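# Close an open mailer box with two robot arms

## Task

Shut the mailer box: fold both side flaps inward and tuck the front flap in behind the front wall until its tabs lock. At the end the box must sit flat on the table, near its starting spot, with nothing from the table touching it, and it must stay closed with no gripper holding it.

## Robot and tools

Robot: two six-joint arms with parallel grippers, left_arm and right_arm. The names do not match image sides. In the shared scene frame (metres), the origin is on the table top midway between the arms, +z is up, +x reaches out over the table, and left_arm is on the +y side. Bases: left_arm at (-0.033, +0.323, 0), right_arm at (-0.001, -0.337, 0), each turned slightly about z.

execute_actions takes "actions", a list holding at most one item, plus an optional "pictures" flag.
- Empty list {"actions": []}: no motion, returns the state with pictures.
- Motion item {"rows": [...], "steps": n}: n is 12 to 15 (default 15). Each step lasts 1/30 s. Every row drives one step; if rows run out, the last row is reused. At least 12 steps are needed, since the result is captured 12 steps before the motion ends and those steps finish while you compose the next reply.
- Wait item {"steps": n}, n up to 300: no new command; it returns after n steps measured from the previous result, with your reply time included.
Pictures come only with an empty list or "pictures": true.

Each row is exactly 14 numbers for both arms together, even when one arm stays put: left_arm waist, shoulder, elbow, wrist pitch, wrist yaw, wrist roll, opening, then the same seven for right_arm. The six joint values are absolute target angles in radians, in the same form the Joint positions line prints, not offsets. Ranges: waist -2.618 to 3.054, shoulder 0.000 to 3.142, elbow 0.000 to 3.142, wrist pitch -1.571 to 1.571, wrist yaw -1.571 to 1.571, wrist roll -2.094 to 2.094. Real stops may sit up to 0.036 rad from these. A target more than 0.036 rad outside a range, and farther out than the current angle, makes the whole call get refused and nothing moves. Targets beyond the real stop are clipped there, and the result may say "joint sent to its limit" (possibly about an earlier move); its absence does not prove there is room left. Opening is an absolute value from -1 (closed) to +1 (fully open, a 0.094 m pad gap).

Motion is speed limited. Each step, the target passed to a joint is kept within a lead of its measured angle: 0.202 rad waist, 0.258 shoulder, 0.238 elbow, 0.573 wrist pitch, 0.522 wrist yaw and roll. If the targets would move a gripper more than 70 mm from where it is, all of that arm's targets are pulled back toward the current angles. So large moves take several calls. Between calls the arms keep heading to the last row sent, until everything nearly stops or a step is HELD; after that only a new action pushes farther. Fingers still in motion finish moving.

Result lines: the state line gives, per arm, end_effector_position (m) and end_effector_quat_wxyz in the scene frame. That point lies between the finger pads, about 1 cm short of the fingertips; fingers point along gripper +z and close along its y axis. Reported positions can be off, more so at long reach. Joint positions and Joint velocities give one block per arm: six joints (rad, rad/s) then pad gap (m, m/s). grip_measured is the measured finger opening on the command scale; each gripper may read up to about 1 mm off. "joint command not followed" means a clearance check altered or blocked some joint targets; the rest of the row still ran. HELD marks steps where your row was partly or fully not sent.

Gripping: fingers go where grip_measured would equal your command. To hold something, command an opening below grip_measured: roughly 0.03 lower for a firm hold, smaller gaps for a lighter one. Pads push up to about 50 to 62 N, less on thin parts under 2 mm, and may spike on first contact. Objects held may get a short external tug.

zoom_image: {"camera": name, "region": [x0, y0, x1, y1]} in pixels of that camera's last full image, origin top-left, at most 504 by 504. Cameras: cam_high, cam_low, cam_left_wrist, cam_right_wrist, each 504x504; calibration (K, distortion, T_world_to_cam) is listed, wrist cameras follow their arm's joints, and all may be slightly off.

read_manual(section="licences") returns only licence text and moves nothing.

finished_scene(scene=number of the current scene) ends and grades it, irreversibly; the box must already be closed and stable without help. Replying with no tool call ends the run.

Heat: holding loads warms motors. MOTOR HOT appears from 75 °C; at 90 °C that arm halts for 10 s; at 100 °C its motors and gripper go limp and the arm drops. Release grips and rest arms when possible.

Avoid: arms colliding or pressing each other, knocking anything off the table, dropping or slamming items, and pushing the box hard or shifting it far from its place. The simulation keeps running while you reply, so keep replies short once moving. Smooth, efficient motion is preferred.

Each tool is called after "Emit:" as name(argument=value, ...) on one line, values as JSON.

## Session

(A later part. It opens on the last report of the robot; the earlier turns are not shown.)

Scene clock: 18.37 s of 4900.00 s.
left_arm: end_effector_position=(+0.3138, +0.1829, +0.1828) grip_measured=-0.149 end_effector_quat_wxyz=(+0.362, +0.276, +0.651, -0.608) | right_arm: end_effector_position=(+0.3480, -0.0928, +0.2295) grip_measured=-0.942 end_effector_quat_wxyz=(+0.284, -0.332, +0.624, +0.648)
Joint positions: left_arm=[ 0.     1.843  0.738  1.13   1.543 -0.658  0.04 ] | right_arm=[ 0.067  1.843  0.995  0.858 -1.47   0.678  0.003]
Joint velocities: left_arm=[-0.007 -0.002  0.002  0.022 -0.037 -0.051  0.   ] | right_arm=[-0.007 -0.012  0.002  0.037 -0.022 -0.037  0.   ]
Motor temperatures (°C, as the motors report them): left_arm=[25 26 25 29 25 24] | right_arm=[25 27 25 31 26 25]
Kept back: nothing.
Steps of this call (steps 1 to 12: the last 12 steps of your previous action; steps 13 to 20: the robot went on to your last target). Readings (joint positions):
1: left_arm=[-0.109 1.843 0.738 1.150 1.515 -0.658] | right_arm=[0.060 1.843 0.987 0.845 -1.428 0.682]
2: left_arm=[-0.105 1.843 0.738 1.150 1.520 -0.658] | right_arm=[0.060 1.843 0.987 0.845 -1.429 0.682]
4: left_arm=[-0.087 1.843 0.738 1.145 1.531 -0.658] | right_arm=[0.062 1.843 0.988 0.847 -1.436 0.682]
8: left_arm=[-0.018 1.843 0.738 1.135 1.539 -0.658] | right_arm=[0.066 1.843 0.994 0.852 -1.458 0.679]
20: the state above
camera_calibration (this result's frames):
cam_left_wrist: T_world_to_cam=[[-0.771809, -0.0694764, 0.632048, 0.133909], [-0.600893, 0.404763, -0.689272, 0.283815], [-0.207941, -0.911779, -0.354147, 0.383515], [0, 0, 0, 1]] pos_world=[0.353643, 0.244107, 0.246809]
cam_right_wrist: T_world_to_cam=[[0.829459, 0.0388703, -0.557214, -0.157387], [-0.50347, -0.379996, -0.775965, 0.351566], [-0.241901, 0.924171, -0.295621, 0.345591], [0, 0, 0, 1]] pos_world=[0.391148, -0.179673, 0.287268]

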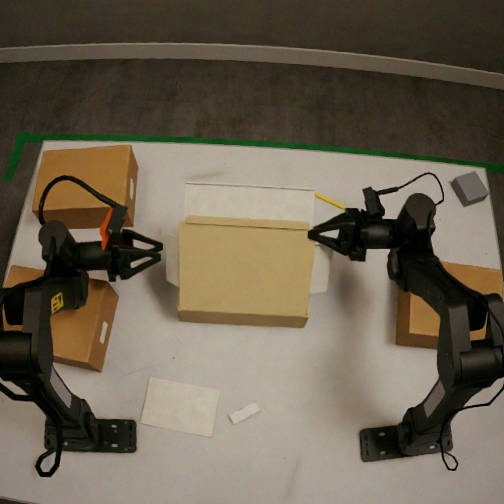

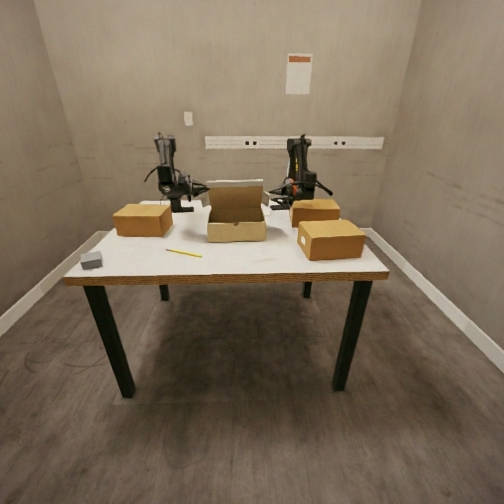

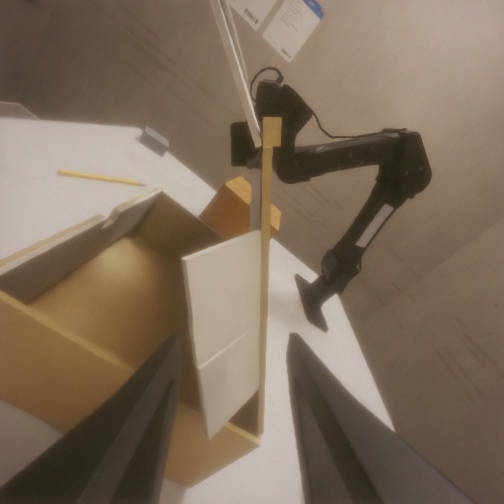

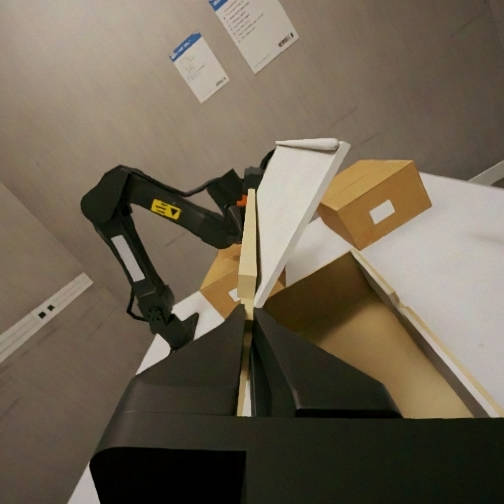

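Emit:
execute_actions(actions=[{"rows":[[0.0,1.83,0.73,1.12,1.55,-0.66,-0.3,0.08,1.835,1.015,0.87,-1.5,0.66,-0.97],[0.0,1.82,0.71,1.12,1.55,-0.66,-0.4,0.08,1.835,1.015,0.87,-1.5,0.66,-0.97],[0.0,1.81,0.695,1.12,1.55,-0.66,-0.5,0.08,1.835,1.015,0.87,-1.5,0.66,-0.97],[0.0,1.805,0.69,1.12,1.55,-0.66,-0.5,0.08,1.835,1.015,0.87,-1.5,0.66,-0.97],[0.0,1.805,0.69,1.12,1.55,-0.66,-0.5,0.08,1.835,1.015,0.87,-1.5,0.66,-0.97],[-0.015,1.805,0.69,1.12,1.55,-0.66,-0.5,0.08,1.835,1.015,0.87,-1.5,0.66,-0.97],[-0.03,1.805,0.69,1.12,1.55,-0.66,-0.5,0.08,1.835,1.015,0.87,-1.5,0.66,-0.97],[-0.045,1.805,0.69,1.12,1.55,-0.66,-0.5,0.08,1.835,1.015,0.87,-1.5,0.66,-0.97]],"steps":12}])

Emit:
execute_actions(actions=[{"steps":18}], pictures=true)

Emit:
zoom_image(camera="cam_high", region=[110, 200, 240, 330])

Scene clock: 19.27 s of 4900.00 s.
left_arm: end_effector_position=(+0.3137, +0.1829, +0.1827) grip_measured=-0.149 end_effector_quat_wxyz=(+0.361, +0.276, +0.651, -0.608) | right_arm: end_effector_position=(+0.3479, -0.0928, +0.2295) grip_measured=-0.942 end_effector_quat_wxyz=(+0.284, -0.332, +0.624, +0.648)
Joint positions: left_arm=[ 0.     1.843  0.738  1.13   1.544 -0.658  0.04 ] | right_arm=[ 0.067  1.843  0.995  0.858 -1.47   0.678  0.003]
Joint velocities: left_arm=[ 0.002  0.012 -0.017  0.066  0.066  0.037 -0.   ] | right_arm=[-0.007  0.012 -0.012 -0.007  0.007 -0.007  0.   ]
Motor temperatures (°C, as the motors report them): left_arm=[25 26 25 29 25 24] | right_arm=[25 27 25 31 26 25]
Kept back: the last 12 steps of this action.
Steps of this call (steps 1 to 15: the robot went on to your last target; steps 16 to 27: nothing new was sent). Readings (joint positions):
1: left_arm=[0.000 1.843 0.738 1.130 1.543 -0.658] | right_arm=[0.067 1.843 0.995 0.858 -1.470 0.678]
2: left_arm=[0.000 1.843 0.738 1.130 1.543 -0.658] | right_arm=[0.067 1.843 0.995 0.858 -1.470 0.678]
4: left_arm=[0.000 1.843 0.738 1.130 1.543 -0.658] | right_arm=[0.067 1.843 0.995 0.858 -1.470 0.678]
8: left_arm=[0.000 1.843 0.738 1.130 1.544 -0.658] | right_arm=[0.067 1.843 0.995 0.858 -1.470 0.678]
27: the state above

Scene clock: 19.87 s of 4900.00 s.
left_arm: end_effector_position=(+0.2993, +0.1691, +0.1748) grip_measured=-0.498 end_effector_quat_wxyz=(+0.337, +0.276, +0.651, -0.621) | right_arm: end_effector_position=(+0.3479, -0.0928, +0.2295) grip_measured=-0.942 end_effector_quat_wxyz=(+0.284, -0.332, +0.624, +0.648)
Joint positions: left_arm=[-0.038  1.836  0.696  1.127  1.545 -0.658  0.024] | right_arm=[ 0.067  1.843  0.995  0.858 -1.47   0.678  0.003]
Joint velocities: left_arm=[ 0.007 -0.012 -0.007  0.037 -0.022 -0.007 -0.   ] | right_arm=[-0.012 -0.007 -0.002 -0.022 -0.022 -0.051  0.   ]
Motor temperatures (°C, as the motors report them): left_arm=[25 26 25 29 25 24] | right_arm=[25 27 25 31 26 25]
Kept back: nothing.
Steps of this call (steps 1 to 12: the last 12 steps of your previous action; steps 13 to 18: the robot went on to your last target). Readings (joint positions):
1: left_arm=[0.000 1.843 0.738 1.130 1.544 -0.658] | right_arm=[0.067 1.843 0.995 0.858 -1.470 0.678]
2: left_arm=[0.000 1.843 0.735 1.130 1.544 -0.658] | right_arm=[0.067 1.843 0.995 0.858 -1.470 0.678]
4: left_arm=[0.000 1.839 0.718 1.130 1.543 -0.658] | right_arm=[0.067 1.843 0.995 0.858 -1.470 0.678]
8: left_arm=[-0.007 1.836 0.696 1.127 1.545 -0.658] | right_arm=[0.067 1.843 0.995 0.858 -1.470 0.678]
18: the state above
camera_calibration (this result's frames):
cam_left_wrist: T_world_to_cam=[[-0.749361, -0.0368158, 0.661137, 0.109497], [-0.610026, 0.426719, -0.667667, 0.270398], [-0.257539, -0.903635, -0.342225, 0.376491], [0, 0, 0, 1]] pos_world=[0.343963, 0.228858, 0.236988]
cam_right_wrist: T_world_to_cam=[[0.829444, 0.0391848, -0.557213, -0.157297], [-0.503325, -0.38019, -0.775964, 0.351461], [-0.242253, 0.924078, -0.295624, 0.345693], [0, 0, 0, 1]] pos_world=[0.391113, -0.179662, 0.287268]

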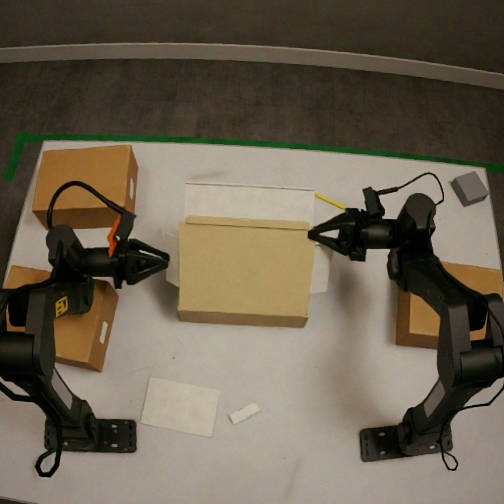

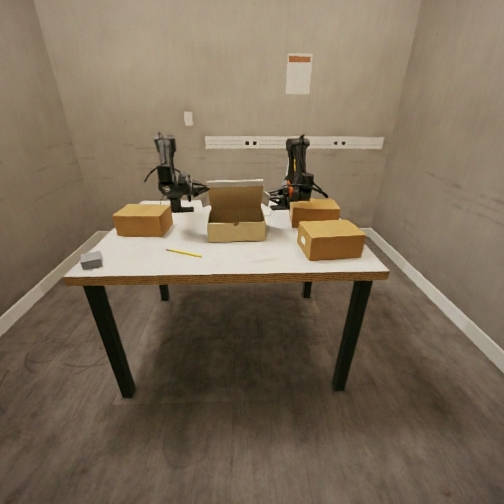

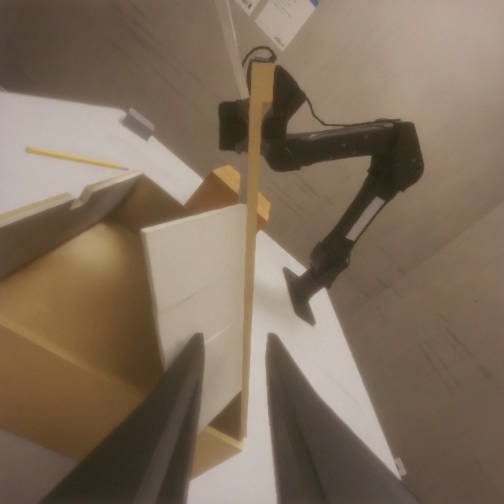

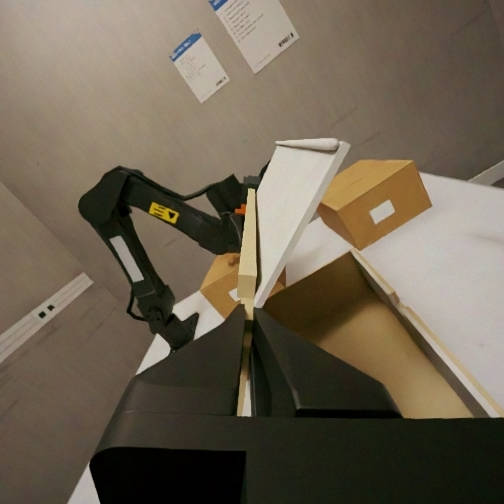

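Region (110, 200, 240, 330) of cam_high's 504x504 image, scaled by 3.877, with more detail than that image has.

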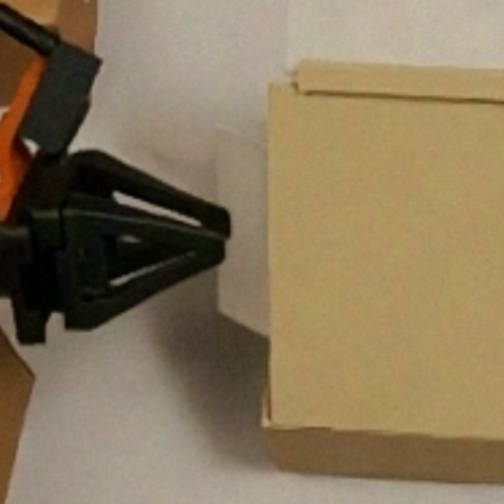

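Emit:
execute_actions(actions=[{"rows":[[-0.05,1.83,0.7,1.13,1.54,-0.66,-0.44,0.085,1.835,1.015,0.87,-1.5,0.66,-0.97],[-0.057,1.83,0.7,1.13,1.53,-0.66,-0.38,0.085,1.835,1.015,0.87,-1.5,0.66,-0.97],[-0.064,1.83,0.7,1.13,1.52,-0.66,-0.33,0.085,1.835,1.015,0.87,-1.5,0.66,-0.97],[-0.072,1.83,0.7,1.13,1.51,-0.66,-0.28,0.085,1.835,1.015,0.87,-1.5,0.66,-0.97],[-0.08,1.83,0.7,1.13,1.5,-0.66,-0.24,0.085,1.835,1.015,0.87,-1.5,0.66,-0.97],[-0.088,1.83,0.7,1.13,1.49,-0.66,-0.2,0.085,1.835,1.015,0.87,-1.5,0.66,-0.97],[-0.096,1.83,0.7,1.13,1.48,-0.66,-0.17,0.085,1.835,1.015,0.87,-1.5,0.66,-0.97],[-0.104,1.83,0.7,1.13,1.47,-0.66,-0.14,0.085,1.835,1.015,0.87,-1.5,0.66,-0.97],[-0.112,1.83,0.7,1.13,1.46,-0.66,-0.12,0.085,1.835,1.015,0.87,-1.5,0.66,-0.97],[-0.12,1.83,0.7,1.13,1.455,-0.66,-0.1,0.085,1.835,1.015,0.87,-1.5,0.66,-0.97],[-0.13,1.83,0.7,1.13,1.445,-0.66,-0.1,0.085,1.835,1.015,0.87,-1.5,0.66,-0.97],[-0.14,1.83,0.7,1.13,1.435,-0.66,-0.1,0.085,1.835,1.015,0.87,-1.5,0.66,-0.97]],"steps":15}])

Emit:
execute_actions(actions=[{"steps":20}], pictures=true)

Scene clock: 28.30 s of 4900.00 s.
left_arm: end_effector_position=(+0.2994, +0.1683, +0.1747) grip_measured=-0.357 end_effector_quat_wxyz=(+0.337, +0.276, +0.651, -0.621) | right_arm: end_effector_position=(+0.3479, -0.0928, +0.2295) grip_measured=-0.942 end_effector_quat_wxyz=(+0.284, -0.332, +0.624, +0.648)
Joint positions: left_arm=[-0.041  1.836  0.696  1.127  1.542 -0.659  0.03 ] | right_arm=[ 0.067  1.843  0.995  0.858 -1.47   0.678  0.003]
Joint velocities: left_arm=[-0.056 -0.002  0.002 -0.095 -0.154 -0.081  0.05 ] | right_arm=[-0.012 -0.012 -0.002  0.022 -0.095 -0.051  0.001]
Motor temperatures (°C, as the motors report them): left_arm=[25 27 25 29 25 24] | right_arm=[25 27 25 31 26 25]
Steps of this call (steps 1 to 15: the robot went on to your last target; steps 16 to 90: nothing new was sent; then 5.33 s passed at rest; steps 91 to 93: the first 3 steps of this action). Readings (joint positions):
91: left_arm=[-0.038 1.836 0.696 1.127 1.545 -0.659] | right_arm=[0.067 1.843 0.995 0.858 -1.470 0.678]
92: left_arm=[-0.039 1.836 0.696 1.127 1.544 -0.659] | right_arm=[0.067 1.843 0.995 0.858 -1.470 0.678]
93: the state above

Scene clock: 28.97 s of 4900.00 s.
left_arm: end_effector_position=(+0.3046, +0.1482, +0.1743) grip_measured=-0.102 end_effector_quat_wxyz=(+0.343, +0.267, +0.656, -0.617) | right_arm: end_effector_position=(+0.3497, -0.0942, +0.2296) grip_measured=-0.942 end_effector_quat_wxyz=(+0.287, -0.330, +0.625, +0.647)
Joint positions: left_arm=[-0.106  1.836  0.696  1.125  1.452 -0.661  0.042] | right_arm=[ 0.063  1.843  0.995  0.858 -1.466  0.677  0.003]
Joint velocities: left_arm=[-0.002 -0.007  0.002 -0.081  0.007 -0.022  0.001] | right_arm=[-0.002 -0.022 -0.002  0.007 -0.051  0.022 -0.   ]
Motor temperatures (°C, as the motors report them): left_arm=[25 27 25 29 25 24] | right_arm=[25 28 25 31 26 25]
Kept back: nothing.
Steps of this call (steps 1 to 12: the last 12 steps of your previous action; steps 13 to 20: the robot went on to your last target). Readings (joint positions):
1: left_arm=[-0.044 1.836 0.696 1.127 1.538 -0.659] | right_arm=[0.067 1.843 0.995 0.858 -1.470 0.678]
2: left_arm=[-0.049 1.836 0.696 1.127 1.533 -0.659] | right_arm=[0.067 1.843 0.995 0.858 -1.469 0.678]
4: left_arm=[-0.061 1.836 0.696 1.127 1.522 -0.659] | right_arm=[0.067 1.843 0.995 0.858 -1.467 0.678]
8: left_arm=[-0.081 1.836 0.696 1.127 1.496 -0.659] | right_arm=[0.065 1.843 0.995 0.858 -1.467 0.677]
20: the state above
camera_calibration (this result's frames):
cam_left_wrist: T_world_to_cam=[[-0.744609, -0.0565275, 0.665103, 0.11382], [-0.624311, 0.411574, -0.66396, 0.28823], [-0.236207, -0.909622, -0.341752, 0.353194], [0, 0, 0, 1]] pos_world=[0.348124, 0.209079, 0.236376]
cam_right_wrist: T_world_to_cam=[[0.830371, 0.032331, -0.556273, -0.15985], [-0.505624, -0.375801, -0.776607, 0.353235], [-0.234157, 0.926136, -0.295707, 0.34483], [0, 0, 0, 1]] pos_world=[0.392083, -0.181445, 0.287373]

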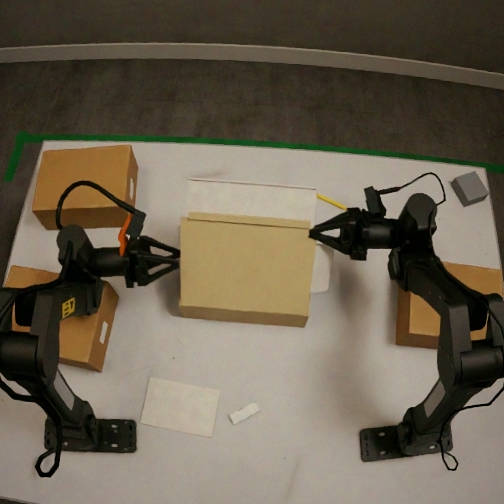

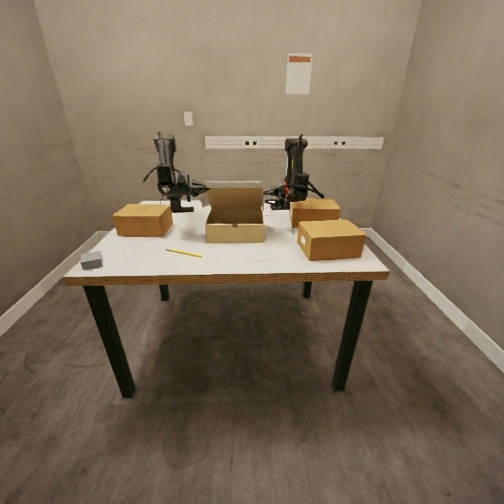

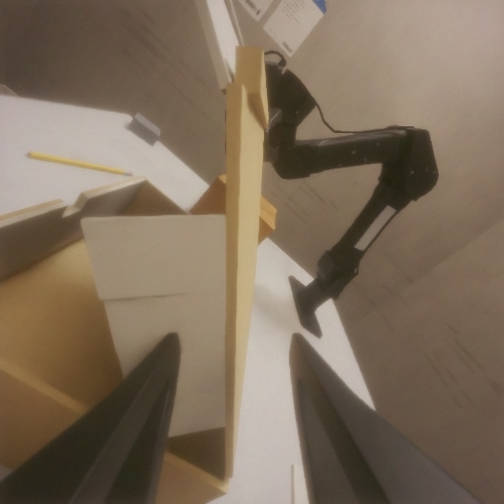

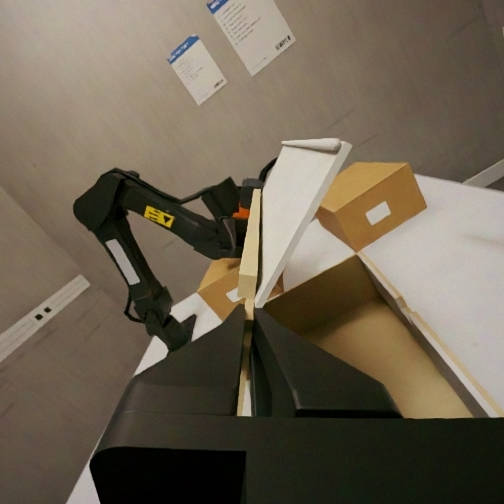

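Emit:
execute_actions(actions=[{"rows":[[-0.15,1.83,0.7,1.13,1.435,-0.66,-0.04,0.095,1.835,1.015,0.87,-1.5,0.66,-0.97],[-0.16,1.83,0.7,1.13,1.43,-0.66,0.02,0.095,1.835,1.015,0.87,-1.5,0.66,-0.97],[-0.17,1.83,0.7,1.13,1.42,-0.66,0.06,0.095,1.835,1.015,0.87,-1.5,0.66,-0.97],[-0.18,1.83,0.7,1.13,1.41,-0.66,0.1,0.095,1.835,1.015,0.87,-1.5,0.66,-0.97],[-0.19,1.83,0.7,1.13,1.4,-0.66,0.1,0.095,1.835,1.015,0.87,-1.5,0.66,-0.97],[-0.2,1.83,0.7,1.13,1.39,-0.66,0.1,0.095,1.835,1.015,0.87,-1.5,0.66,-0.97],[-0.21,1.83,0.7,1.13,1.38,-0.66,0.1,0.095,1.835,1.015,0.87,-1.5,0.66,-0.97],[-0.22,1.83,0.7,1.13,1.37,-0.66,0.1,0.095,1.835,1.015,0.87,-1.5,0.66,-0.97],[-0.23,1.83,0.7,1.13,1.36,-0.66,0.05,0.095,1.835,1.015,0.87,-1.5,0.66,-0.97],[-0.24,1.83,0.7,1.13,1.35,-0.66,0,0.095,1.835,1.015,0.87,-1.5,0.66,-0.97],[-0.25,1.83,0.7,1.13,1.34,-0.66,-0.05,0.095,1.835,1.015,0.87,-1.5,0.66,-0.97],[-0.26,1.83,0.7,1.13,1.33,-0.66,-0.1,0.095,1.835,1.015,0.87,-1.5,0.66,-0.97]],"steps":15}])

Emit:
execute_actions(actions=[{"steps":20}], pictures=true)

Scene clock: 30.20 s of 4900.00 s.
left_arm: end_effector_position=(+0.3035, +0.1451, +0.1745) grip_measured=+0.036 end_effector_quat_wxyz=(+0.342, +0.269, +0.655, -0.618) | right_arm: end_effector_position=(+0.3502, -0.0941, +0.2296) grip_measured=-0.942 end_effector_quat_wxyz=(+0.288, -0.329, +0.625, +0.646)
Joint positions: left_arm=[-0.115  1.836  0.696  1.126  1.449 -0.662  0.049] | right_arm=[ 0.063  1.843  0.995  0.858 -1.463  0.677  0.003]
Joint velocities: left_arm=[-0.183 -0.002  0.002 -0.007 -0.095 -0.037  0.042] | right_arm=[-0.002 -0.002  0.007 -0.022  0.037  0.051 -0.001]
Motor temperatures (°C, as the motors report them): left_arm=[25 27 25 29 25 24] | right_arm=[25 28 25 31 26 25]
Steps of this call (steps 1 to 15: the robot went on to your last target; steps 16 to 34: nothing new was sent; steps 35 to 37: the first 3 steps of this action). Readings (joint positions):
35: left_arm=[-0.106 1.836 0.696 1.125 1.451 -0.662] | right_arm=[0.063 1.843 0.995 0.858 -1.465 0.677]
36: left_arm=[-0.109 1.836 0.696 1.125 1.451 -0.662] | right_arm=[0.063 1.843 0.995 0.858 -1.464 0.677]
37: the state above

Scene clock: 30.87 s of 4900.00 s.
left_arm: end_effector_position=(+0.2951, +0.1006, +0.1744) grip_measured=-0.098 end_effector_quat_wxyz=(+0.333, +0.279, +0.651, -0.623) | right_arm: end_effector_position=(+0.3401, -0.0872, +0.2296) grip_measured=-0.942 end_effector_quat_wxyz=(+0.272, -0.345, +0.617, +0.653)
Joint positions: left_arm=[-0.255  1.836  0.696  1.128  1.338 -0.662  0.042] | right_arm=[ 0.084  1.843  0.995  0.859 -1.49   0.677  0.003]
Joint velocities: left_arm=[-0.012 -0.012 -0.017 -0.037 -0.022 -0.066 -0.001] | right_arm=[ 0.012  0.012 -0.007  0.066 -0.051 -0.051  0.   ]
Motor temperatures (°C, as the motors report them): left_arm=[25 27 25 29 25 24] | right_arm=[25 28 25 31 26 25]
Kept back: nothing.
Steps of this call (steps 1 to 12: the last 12 steps of your previous action; steps 13 to 20: the robot went on to your last target). Readings (joint positions):
1: left_arm=[-0.123 1.836 0.696 1.128 1.444 -0.662] | right_arm=[0.063 1.843 0.995 0.858 -1.463 0.677]
2: left_arm=[-0.131 1.836 0.696 1.130 1.438 -0.662] | right_arm=[0.063 1.843 0.995 0.858 -1.463 0.677]
4: left_arm=[-0.149 1.836 0.696 1.130 1.418 -0.662] | right_arm=[0.063 1.843 0.995 0.858 -1.463 0.677]
8: left_arm=[-0.198 1.836 0.696 1.128 1.374 -0.662] | right_arm=[0.065 1.843 0.995 0.859 -1.477 0.677]
20: the state above
camera_calibration (this result's frames):
cam_left_wrist: T_world_to_cam=[[-0.748504, -0.0308619, 0.662411, 0.102995], [-0.606953, 0.434254, -0.665606, 0.294869], [-0.267113, -0.900262, -0.343773, 0.316136], [0, 0, 0, 1]] pos_world=[0.340507, 0.159735, 0.23672]
cam_right_wrist: T_world_to_cam=[[0.828883, 0.0703116, -0.554986, -0.148563], [-0.486693, -0.398521, -0.777375, 0.342813], [-0.275832, 0.91446, -0.296107, 0.349378], [0, 0, 0, 1]] pos_world=[0.386355, -0.172428, 0.287497]

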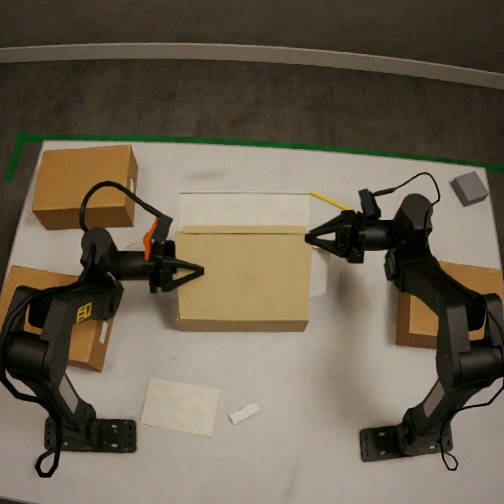

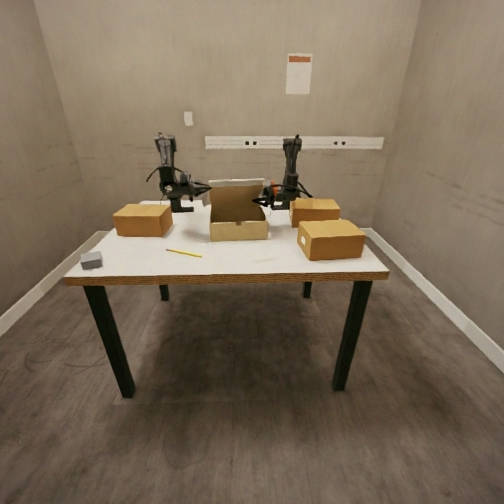

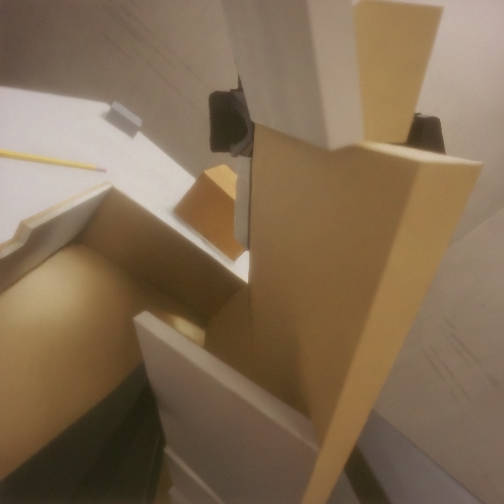

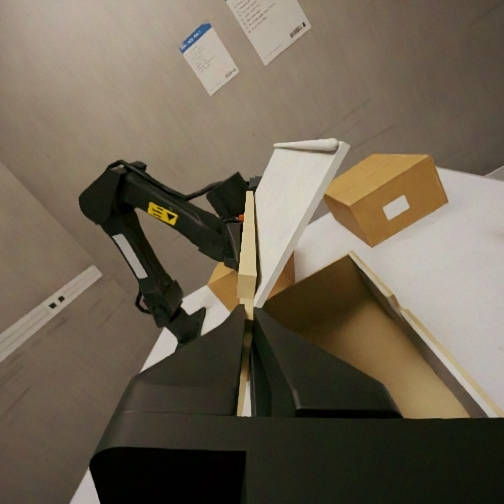

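Emit:
execute_actions(actions=[{"rows":[[-0.26,1.81,0.69,1.13,1.33,-0.66,-0.17,0.095,1.835,1.015,0.87,-1.49,0.66,-0.97],[-0.26,1.8,0.685,1.13,1.33,-0.66,-0.24,0.095,1.835,1.015,0.87,-1.48,0.66,-0.97],[-0.26,1.795,0.68,1.13,1.33,-0.66,-0.31,0.095,1.835,1.015,0.87,-1.47,0.66,-0.97],[-0.26,1.79,0.675,1.13,1.33,-0.66,-0.38,0.095,1.835,1.015,0.87,-1.47,0.66,-0.97],[-0.26,1.78,0.67,1.13,1.33,-0.66,-0.45,0.095,1.835,1.015,0.87,-1.47,0.66,-0.97],[-0.26,1.775,0.665,1.13,1.33,-0.66,-0.52,0.095,1.835,1.015,0.87,-1.47,0.66,-0.97],[-0.26,1.77,0.66,1.13,1.33,-0.66,-0.59,0.095,1.835,1.015,0.87,-1.47,0.66,-0.97],[-0.26,1.76,0.655,1.13,1.33,-0.66,-0.66,0.095,1.835,1.015,0.87,-1.47,0.66,-0.97],[-0.26,1.755,0.65,1.13,1.33,-0.66,-0.73,0.095,1.835,1.015,0.87,-1.47,0.66,-0.97],[-0.26,1.75,0.645,1.13,1.33,-0.66,-0.8,0.095,1.835,1.015,0.87,-1.47,0.66,-0.97],[-0.26,1.745,0.64,1.13,1.33,-0.66,-0.87,0.095,1.835,1.015,0.87,-1.47,0.66,-0.97],[-0.26,1.745,0.64,1.13,1.33,-0.66,-0.93,0.095,1.835,1.015,0.87,-1.47,0.66,-0.97],[-0.26,1.745,0.64,1.13,1.33,-0.66,-0.97,0.095,1.835,1.015,0.87,-1.47,0.66,-0.97]],"steps":15}])

Emit:
execute_actions(actions=[{"rows":[[-0.26,1.745,0.64,1.13,1.33,-0.66,-0.97,0.095,1.835,1.015,0.87,-1.47,0.66,-0.8],[-0.26,1.745,0.64,1.13,1.33,-0.66,-0.97,0.095,1.835,1.015,0.87,-1.47,0.66,-0.65],[-0.26,1.745,0.64,1.13,1.33,-0.66,-0.97,0.09,1.835,1.015,0.87,-1.47,0.66,-0.5],[-0.26,1.745,0.64,1.13,1.33,-0.66,-0.97,0.07,1.835,1.015,0.87,-1.48,0.66,-0.5],[-0.26,1.745,0.64,1.13,1.33,-0.66,-0.97,0.05,1.835,1.015,0.87,-1.5,0.66,-0.5],[-0.26,1.745,0.64,1.13,1.33,-0.66,-0.97,0.03,1.835,1.015,0.87,-1.52,0.66,-0.5],[-0.26,1.745,0.64,1.13,1.33,-0.66,-0.97,0.01,1.835,1.015,0.87,-1.54,0.66,-0.5],[-0.26,1.745,0.64,1.13,1.33,-0.66,-0.97,-0.01,1.835,1.015,0.87,-1.55,0.66,-0.5],[-0.26,1.745,0.64,1.13,1.33,-0.66,-0.97,-0.03,1.835,1.015,0.87,-1.55,0.66,-0.5],[-0.26,1.745,0.64,1.13,1.33,-0.66,-0.97,-0.05,1.835,1.015,0.87,-1.55,0.66,-0.5],[-0.26,1.745,0.64,1.13,1.33,-0.66,-0.97,-0.07,1.835,1.015,0.87,-1.55,0.66,-0.5]],"steps":15}])

Emit:
execute_actions(actions=[{"steps":18}], pictures=true)

Scene clock: 32.83 s of 4900.00 s.
left_arm: end_effector_position=(+0.2954, +0.1006, +0.1746) grip_measured=-0.272 end_effector_quat_wxyz=(+0.334, +0.279, +0.651, -0.622) | right_arm: end_effector_position=(+0.3402, -0.0870, +0.2296) grip_measured=-0.942 end_effector_quat_wxyz=(+0.273, -0.345, +0.617, +0.653)
Joint positions: left_arm=[-0.255  1.835  0.695  1.128  1.335 -0.662  0.034] | right_arm=[ 0.084  1.843  0.995  0.859 -1.49   0.677  0.003]
Joint velocities: left_arm=[-0.022 -0.076 -0.032 -0.037  0.11   0.037 -0.06 ] | right_arm=[ 0.022  0.012 -0.007 -0.037  0.081  0.037  0.002]
Motor temperatures (°C, as the motors report them): left_arm=[25 27 25 29 25 24] | right_arm=[25 28 25 31 26 25]
Steps of this call (steps 1 to 15: the robot went on to your last target; steps 16 to 56: nothing new was sent; steps 57 to 59: the first 3 steps of this action). Readings (joint positions):
57: left_arm=[-0.255 1.836 0.696 1.128 1.336 -0.662] | right_arm=[0.084 1.843 0.995 0.859 -1.490 0.677]
58: left_arm=[-0.255 1.836 0.696 1.128 1.335 -0.662] | right_arm=[0.084 1.843 0.995 0.859 -1.490 0.677]
59: the state above

Scene clock: 33.33 s of 4900.00 s.
left_arm: end_effector_position=(+0.2819, +0.1013, +0.1826) grip_measured=-0.939 end_effector_quat_wxyz=(+0.335, +0.280, +0.649, -0.623) | right_arm: end_effector_position=(+0.3393, -0.0840, +0.2297) grip_measured=-0.580 end_effector_quat_wxyz=(+0.274, -0.347, +0.616, +0.652)
Joint positions: left_arm=[-0.259  1.772  0.649  1.126  1.335 -0.673  0.003] | right_arm=[ 0.093  1.843  0.995  0.86  -1.483  0.673  0.02 ]
Joint velocities: left_arm=[-0.002 -0.012  0.002 -0.007 -0.037  0.007 -0.001] | right_arm=[ 0.022 -0.002  0.007 -0.007  0.066  0.007  0.157]
Motor temperatures (°C, as the motors report them): left_arm=[25 27 25 29 25 24] | right_arm=[25 28 25 31 26 25]
Steps of this call (steps 1 to 12: the last 12 steps of your previous action; steps 13 to 15: the first 3 steps of this action). Readings (joint positions):
13: left_arm=[-0.259 1.772 0.650 1.126 1.336 -0.673] | right_arm=[0.093 1.843 0.995 0.860 -1.486 0.676]
14: left_arm=[-0.259 1.772 0.649 1.126 1.336 -0.673] | right_arm=[0.093 1.843 0.995 0.860 -1.484 0.674]
15: the state above

Scene clock: 33.93 s of 4900.00 s.
left_arm: end_effector_position=(+0.2819, +0.1013, +0.1826) grip_measured=-0.939 end_effector_quat_wxyz=(+0.335, +0.280, +0.649, -0.623) | right_arm: end_effector_position=(+0.3673, -0.1449, +0.2296) grip_measured=-0.503 end_effector_quat_wxyz=(+0.312, -0.312, +0.634, +0.635)
Joint positions: left_arm=[-0.259  1.772  0.649  1.126  1.335 -0.673  0.003] | right_arm=[-0.077  1.843  0.995  0.86  -1.538  0.669  0.023]
Joint velocities: left_arm=[-0.002 -0.017 -0.007 -0.007 -0.022 -0.022 -0.   ] | right_arm=[-0.027 -0.002 -0.007  0.037 -0.037  0.007  0.001]
Motor temperatures (°C, as the motors report them): left_arm=[25 27 25 29 25 24] | right_arm=[25 28 25 31 26 25]
Kept back: nothing.
Steps of this call (steps 1 to 12: the last 12 steps of your previous action; steps 13 to 18: the robot went on to your last target). Readings (joint positions):
1: left_arm=[-0.259 1.772 0.649 1.126 1.335 -0.673] | right_arm=[0.092 1.843 0.995 0.860 -1.482 0.672]
2: left_arm=[-0.259 1.772 0.649 1.126 1.335 -0.673] | right_arm=[0.088 1.843 0.995 0.860 -1.484 0.671]
4: left_arm=[-0.259 1.772 0.649 1.126 1.335 -0.673] | right_arm=[0.066 1.843 0.995 0.860 -1.497 0.670]
8: left_arm=[-0.259 1.772 0.649 1.126 1.335 -0.673] | right_arm=[-0.021 1.843 0.995 0.860 -1.523 0.670]
18: the state above
camera_calibration (this result's frames):
cam_left_wrist: T_world_to_cam=[[-0.75097, -0.028287, 0.65973, 0.0886392], [-0.60416, 0.432679, -0.669163, 0.291978], [-0.266522, -0.901104, -0.342019, 0.315686], [0, 0, 0, 1]] pos_world=[0.327104, 0.160641, 0.244874]
cam_right_wrist: T_world_to_cam=[[0.836362, -0.0244411, -0.547633, -0.185181], [-0.521897, -0.341115, -0.781834, 0.355277], [-0.167697, 0.939704, -0.298051, 0.373988], [0, 0, 0, 1]] pos_world=[0.403013, -0.234774, 0.287824]

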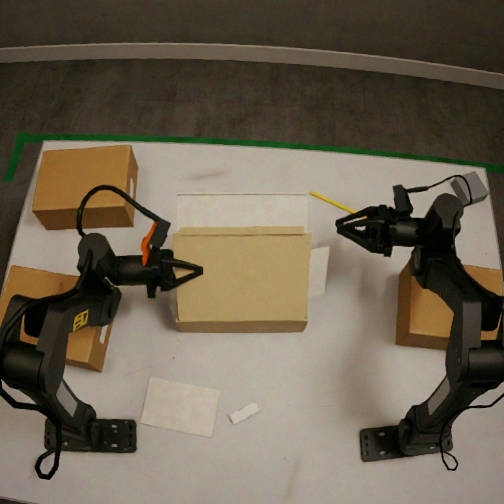

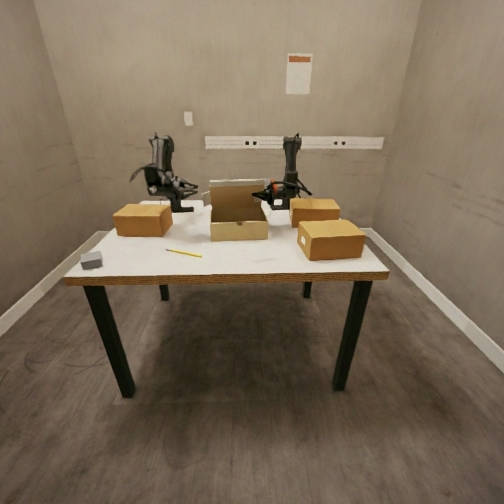

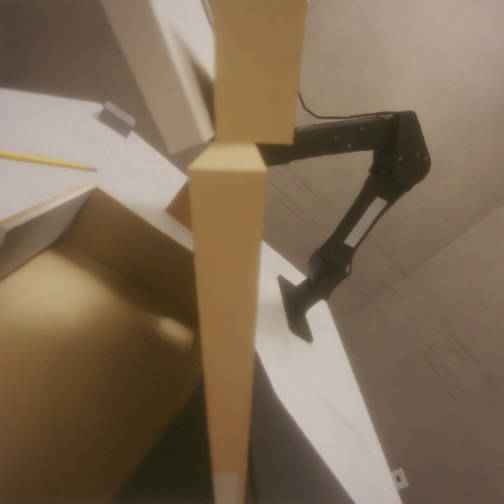

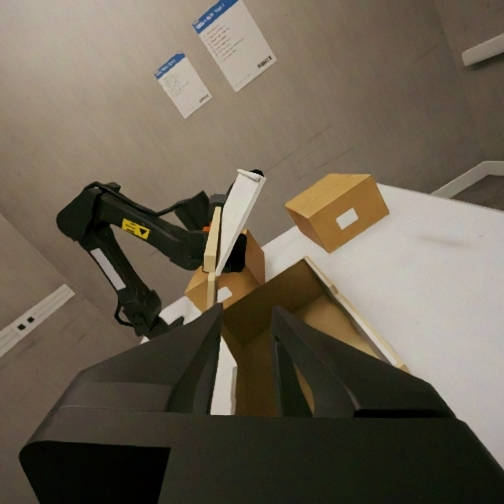

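Emit:
execute_actions(actions=[{"rows":[[-0.26,1.745,0.64,1.13,1.33,-0.66,-0.97,-0.07,1.81,0.98,0.89,-1.55,0.66,-0.5],[-0.26,1.745,0.64,1.13,1.33,-0.66,-0.97,-0.07,1.79,0.95,0.92,-1.55,0.66,-0.5],[-0.26,1.745,0.64,1.13,1.33,-0.66,-0.97,-0.07,1.77,0.91,0.95,-1.55,0.66,-0.5],[-0.26,1.745,0.64,1.13,1.33,-0.66,-0.97,-0.07,1.76,0.87,0.98,-1.55,0.66,-0.5],[-0.26,1.745,0.64,1.13,1.33,-0.66,-0.97,-0.07,1.755,0.83,1.01,-1.55,0.66,-0.5],[-0.26,1.745,0.64,1.13,1.33,-0.66,-0.97,-0.07,1.755,0.79,1.04,-1.55,0.66,-0.5],[-0.26,1.745,0.64,1.13,1.33,-0.66,-0.97,-0.07,1.755,0.75,1.07,-1.55,0.66,-0.5],[-0.26,1.745,0.64,1.13,1.33,-0.66,-0.97,-0.07,1.755,0.71,1.1,-1.55,0.66,-0.5],[-0.26,1.745,0.64,1.13,1.33,-0.66,-0.97,-0.07,1.755,0.68,1.13,-1.55,0.66,-0.5],[-0.26,1.745,0.64,1.13,1.33,-0.66,-0.97,-0.07,1.755,0.65,1.15,-1.55,0.66,-0.5],[-0.26,1.745,0.64,1.13,1.33,-0.66,-0.97,-0.07,1.755,0.63,1.17,-1.55,0.66,-0.5]],"steps":15}])

Emit:
execute_actions(actions=[{"steps":20}], pictures=true)

Emit:
zoom_image(camera="cam_high", region=[270, 200, 400, 340])

Scene clock: 35.47 s of 4900.00 s.
left_arm: end_effector_position=(+0.2819, +0.1013, +0.1826) grip_measured=-0.939 end_effector_quat_wxyz=(+0.335, +0.280, +0.649, -0.623) | right_arm: end_effector_position=(+0.3620, -0.1450, +0.2286) grip_measured=-0.503 end_effector_quat_wxyz=(+0.314, -0.314, +0.633, +0.634)
Joint positions: left_arm=[-0.259  1.772  0.649  1.126  1.335 -0.673  0.003] | right_arm=[-0.077  1.83   0.97   0.879 -1.538  0.669  0.023]
Joint velocities: left_arm=[-0.012 -0.007  0.007 -0.037 -0.037  0.125  0.001] | right_arm=[ 0.002 -0.364 -0.676  0.359  0.007  0.022 -0.002]
Motor temperatures (°C, as the motors report them): left_arm=[25 27 25 29 25 24] | right_arm=[25 28 25 31 26 25]
Steps of this call (steps 1 to 15: the robot went on to your last target; steps 16 to 43: nothing new was sent; steps 44 to 46: the first 3 steps of this action). Readings (joint positions):
44: left_arm=[-0.259 1.772 0.649 1.126 1.335 -0.673] | right_arm=[-0.077 1.843 0.994 0.862 -1.540 0.669]
45: left_arm=[-0.259 1.772 0.649 1.126 1.335 -0.673] | right_arm=[-0.077 1.840 0.988 0.868 -1.540 0.669]
46: the state above

Scene clock: 36.13 s of 4900.00 s.
left_arm: end_effector_position=(+0.2819, +0.1013, +0.1826) grip_measured=-0.939 end_effector_quat_wxyz=(+0.335, +0.280, +0.649, -0.623) | right_arm: end_effector_position=(+0.2958, -0.1472, +0.1797) grip_measured=-0.503 end_effector_quat_wxyz=(+0.305, -0.312, +0.634, +0.638)
Joint positions: left_arm=[-0.259  1.772  0.649  1.126  1.335 -0.673  0.003] | right_arm=[-0.077  1.769  0.627  1.143 -1.548  0.668  0.023]
Joint velocities: left_arm=[-0.012 -0.002 -0.017  0.007 -0.022  0.037  0.   ] | right_arm=[ 0.002  0.012  0.002  0.037  0.081 -0.066  0.   ]
Motor temperatures (°C, as the motors report them): left_arm=[25 27 25 29 25 24] | right_arm=[25 28 25 31 26 25]
Kept back: nothing.
Steps of this call (steps 1 to 12: the last 12 steps of your previous action; steps 13 to 20: the robot went on to your last target). Readings (joint positions):
1: left_arm=[-0.259 1.772 0.649 1.126 1.335 -0.673] | right_arm=[-0.077 1.815 0.941 0.894 -1.538 0.669]
2: left_arm=[-0.259 1.772 0.649 1.126 1.335 -0.673] | right_arm=[-0.077 1.799 0.906 0.914 -1.539 0.669]
4: left_arm=[-0.259 1.772 0.649 1.126 1.335 -0.673] | right_arm=[-0.077 1.774 0.830 0.963 -1.541 0.668]
8: left_arm=[-0.259 1.772 0.649 1.126 1.335 -0.673] | right_arm=[-0.077 1.769 0.679 1.054 -1.543 0.668]
20: the state above
camera_calibration (this result's frames):
cam_left_wrist: T_world_to_cam=[[-0.75097, -0.028287, 0.65973, 0.0886392], [-0.60416, 0.432679, -0.669163, 0.291978], [-0.266522, -0.901104, -0.342019, 0.315686], [0, 0, 0, 1]] pos_world=[0.327104, 0.160641, 0.244874]
cam_right_wrist: T_world_to_cam=[[0.831096, -0.0164041, -0.555886, -0.148594], [-0.526208, -0.34664, -0.776496, 0.277662], [-0.179955, 0.937855, -0.296723, 0.352475], [0, 0, 0, 1]] pos_world=[0.333033, -0.236759, 0.237589]

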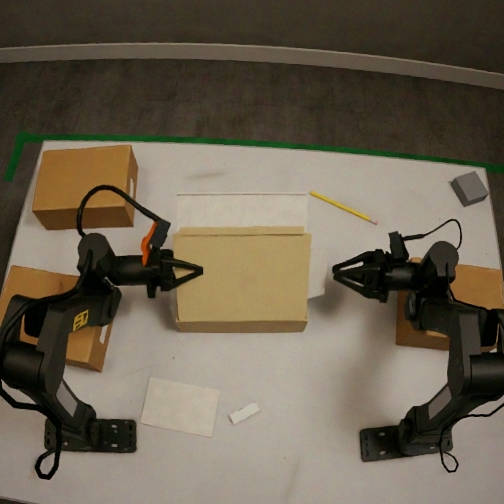

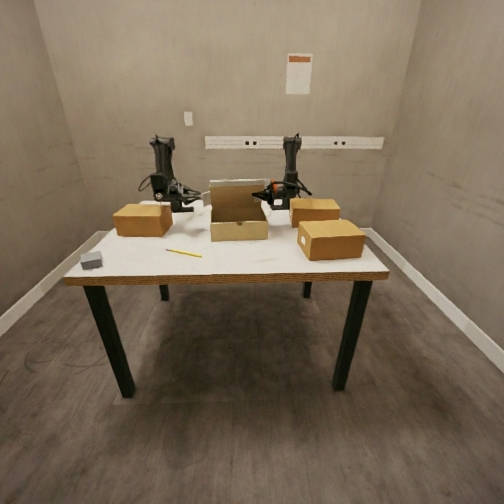

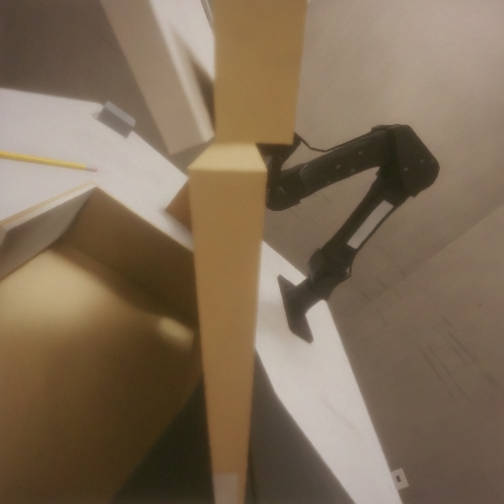

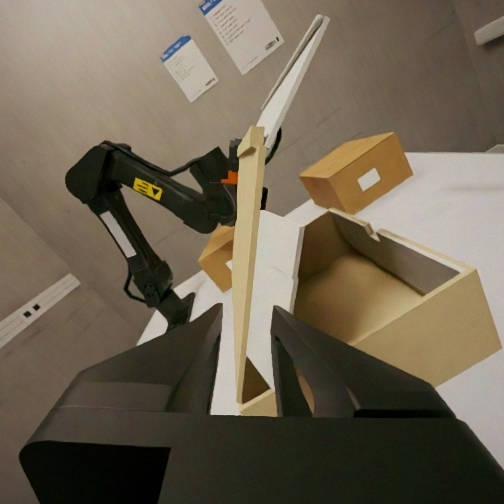

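Region (270, 200, 400, 340) of cam_high's 504x504 image, scaled by 3.600, with more detail than that image has; it fills the left 468 columns of this view, and the rest is white.

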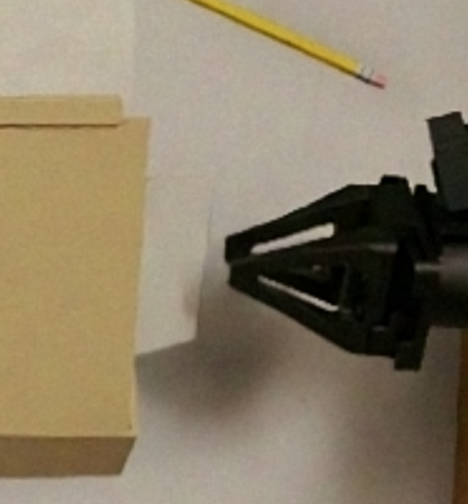

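Emit:
execute_actions(actions=[{"rows":[[-0.26,1.745,0.64,1.13,1.33,-0.66,-0.97,-0.065,1.76,0.63,1.16,-1.54,0.66,-0.65],[-0.26,1.745,0.64,1.13,1.33,-0.66,-0.97,-0.05,1.76,0.63,1.16,-1.525,0.66,-0.65],[-0.26,1.745,0.64,1.13,1.34,-0.66,-0.97,-0.035,1.76,0.63,1.16,-1.51,0.66,-0.65],[-0.26,1.745,0.64,1.13,1.34,-0.66,-0.97,-0.02,1.76,0.63,1.16,-1.49,0.66,-0.65],[-0.26,1.745,0.64,1.13,1.35,-0.66,-0.97,-0.02,1.76,0.63,1.16,-1.48,0.66,-0.65],[-0.26,1.745,0.64,1.13,1.35,-0.66,-0.97,-0.02,1.76,0.63,1.16,-1.48,0.66,-0.65],[-0.26,1.745,0.64,1.13,1.36,-0.66,-0.97,-0.02,1.76,0.63,1.16,-1.48,0.66,-0.65],[-0.26,1.745,0.64,1.13,1.36,-0.66,-0.97,-0.015,1.76,0.63,1.16,-1.48,0.66,-0.58],[-0.265,1.745,0.64,1.13,1.36,-0.66,-0.97,-0.01,1.76,0.63,1.16,-1.475,0.66,-0.5],[-0.265,1.745,0.64,1.13,1.36,-0.66,-0.97,-0.003,1.76,0.63,1.16,-1.47,0.66,-0.43],[-0.27,1.745,0.64,1.13,1.36,-0.66,-0.97,0.005,1.76,0.63,1.16,-1.465,0.66,-0.36],[-0.27,1.745,0.64,1.13,1.36,-0.66,-0.97,0.013,1.76,0.63,1.16,-1.46,0.66,-0.3],[-0.27,1.745,0.64,1.13,1.36,-0.66,-0.97,0.022,1.76,0.63,1.16,-1.455,0.66,-0.25],[-0.27,1.745,0.64,1.13,1.36,-0.66,-0.97,0.03,1.76,0.63,1.16,-1.45,0.66,-0.2]],"steps":15}])

Emit:
execute_actions(actions=[{"steps":20}], pictures=true)

Scene clock: 37.63 s of 4900.00 s.
left_arm: end_effector_position=(+0.2818, +0.1013, +0.1826) grip_measured=-0.939 end_effector_quat_wxyz=(+0.335, +0.280, +0.649, -0.623) | right_arm: end_effector_position=(+0.2957, -0.1452, +0.1802) grip_measured=-0.644 end_effector_quat_wxyz=(+0.308, -0.314, +0.633, +0.637)
Joint positions: left_arm=[-0.259  1.772  0.649  1.126  1.336 -0.673  0.003] | right_arm=[-0.07   1.769  0.627  1.15  -1.541  0.668  0.017]
Joint velocities: left_arm=[ 0.002 -0.007 -0.007 -0.022  0.007 -0.037 -0.   ] | right_arm=[ 0.183 -0.012 -0.007  0.022  0.154 -0.037 -0.008]
Motor temperatures (°C, as the motors report them): left_arm=[25 27 25 29 25 24] | right_arm=[25 28 25 31 26 25]
Steps of this call (steps 1 to 30: the robot went on to your last target; steps 31 to 42: nothing new was sent; steps 43 to 45: the first 3 steps of this action). Readings (joint positions):
43: left_arm=[-0.259 1.772 0.649 1.126 1.335 -0.673] | right_arm=[-0.077 1.769 0.627 1.150 -1.548 0.668]
44: left_arm=[-0.259 1.772 0.649 1.126 1.335 -0.673] | right_arm=[-0.075 1.769 0.627 1.150 -1.546 0.668]
45: the state above

Scene clock: 38.30 s of 4900.00 s.
left_arm: end_effector_position=(+0.2815, +0.1013, +0.1825) grip_measured=-0.939 end_effector_quat_wxyz=(+0.334, +0.281, +0.649, -0.624) | right_arm: end_effector_position=(+0.2877, -0.1196, +0.1807) grip_measured=-0.203 end_effector_quat_wxyz=(+0.299, -0.326, +0.627, +0.641)
Joint positions: left_arm=[-0.259  1.772  0.649  1.125  1.338 -0.673  0.003] | right_arm=[ 0.017  1.769  0.627  1.155 -1.486  0.668  0.037]
Joint velocities: left_arm=[ 0.007 -0.002  0.002 -0.051  0.007 -0.007 -0.   ] | right_arm=[ 0.012 -0.017 -0.002 -0.022  0.081 -0.051  0.001]
Motor temperatures (°C, as the motors report them): left_arm=[25 27 25 29 25 24] | right_arm=[25 28 25 31 26 25]
Kept back: nothing.
Steps of this call (steps 1 to 12: the last 12 steps of your previous action; steps 13 to 20: the robot went on to your last target). Readings (joint positions):
1: left_arm=[-0.259 1.772 0.649 1.126 1.336 -0.673] | right_arm=[-0.061 1.769 0.627 1.150 -1.533 0.668]
2: left_arm=[-0.259 1.772 0.649 1.126 1.336 -0.673] | right_arm=[-0.049 1.769 0.627 1.150 -1.525 0.668]
4: left_arm=[-0.259 1.772 0.649 1.126 1.338 -0.672] | right_arm=[-0.030 1.769 0.627 1.150 -1.513 0.668]
8: left_arm=[-0.259 1.772 0.649 1.126 1.339 -0.670] | right_arm=[-0.017 1.769 0.627 1.150 -1.495 0.668]
20: the state above
camera_calibration (this result's frames):
cam_left_wrist: T_world_to_cam=[[-0.750033, -0.0266054, 0.660865, 0.0877487], [-0.60418, 0.434099, -0.668225, 0.29138], [-0.269102, -0.900472, -0.341663, 0.316114], [0, 0, 0, 1]] pos_world=[0.326928, 0.160499, 0.244722]
cam_right_wrist: T_world_to_cam=[[0.838066, 0.0114458, -0.545449, -0.141365], [-0.504957, -0.362247, -0.783451, 0.277069], [-0.206554, 0.932012, -0.297807, 0.332539], [0, 0, 0, 1]] pos_world=[0.327069, -0.207945, 0.238995]

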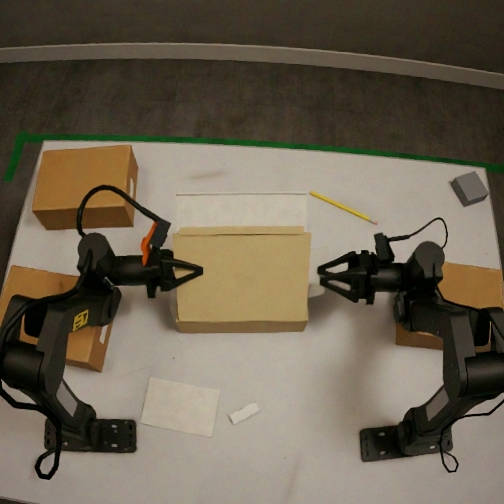

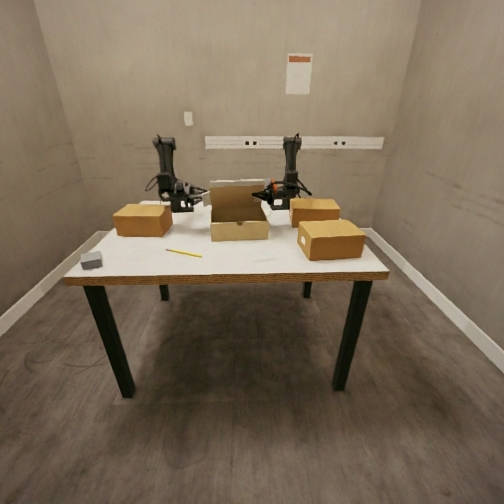

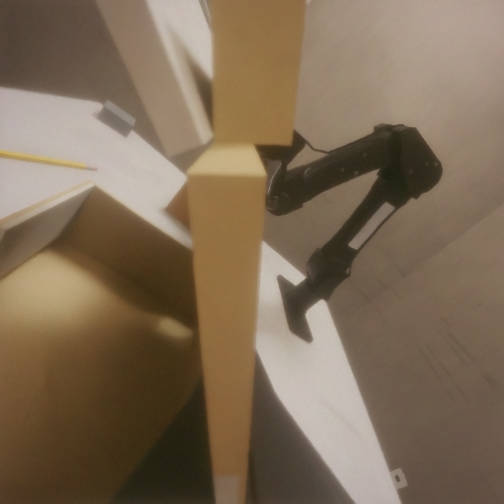

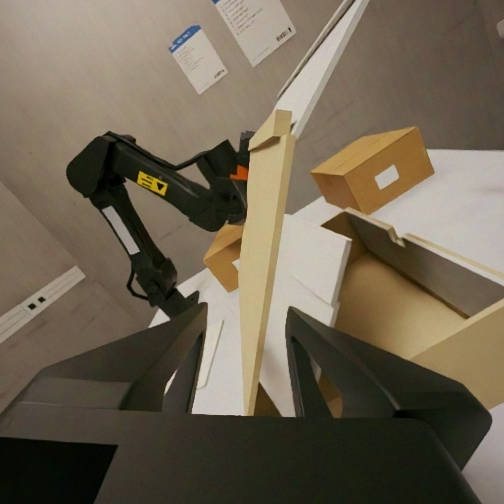

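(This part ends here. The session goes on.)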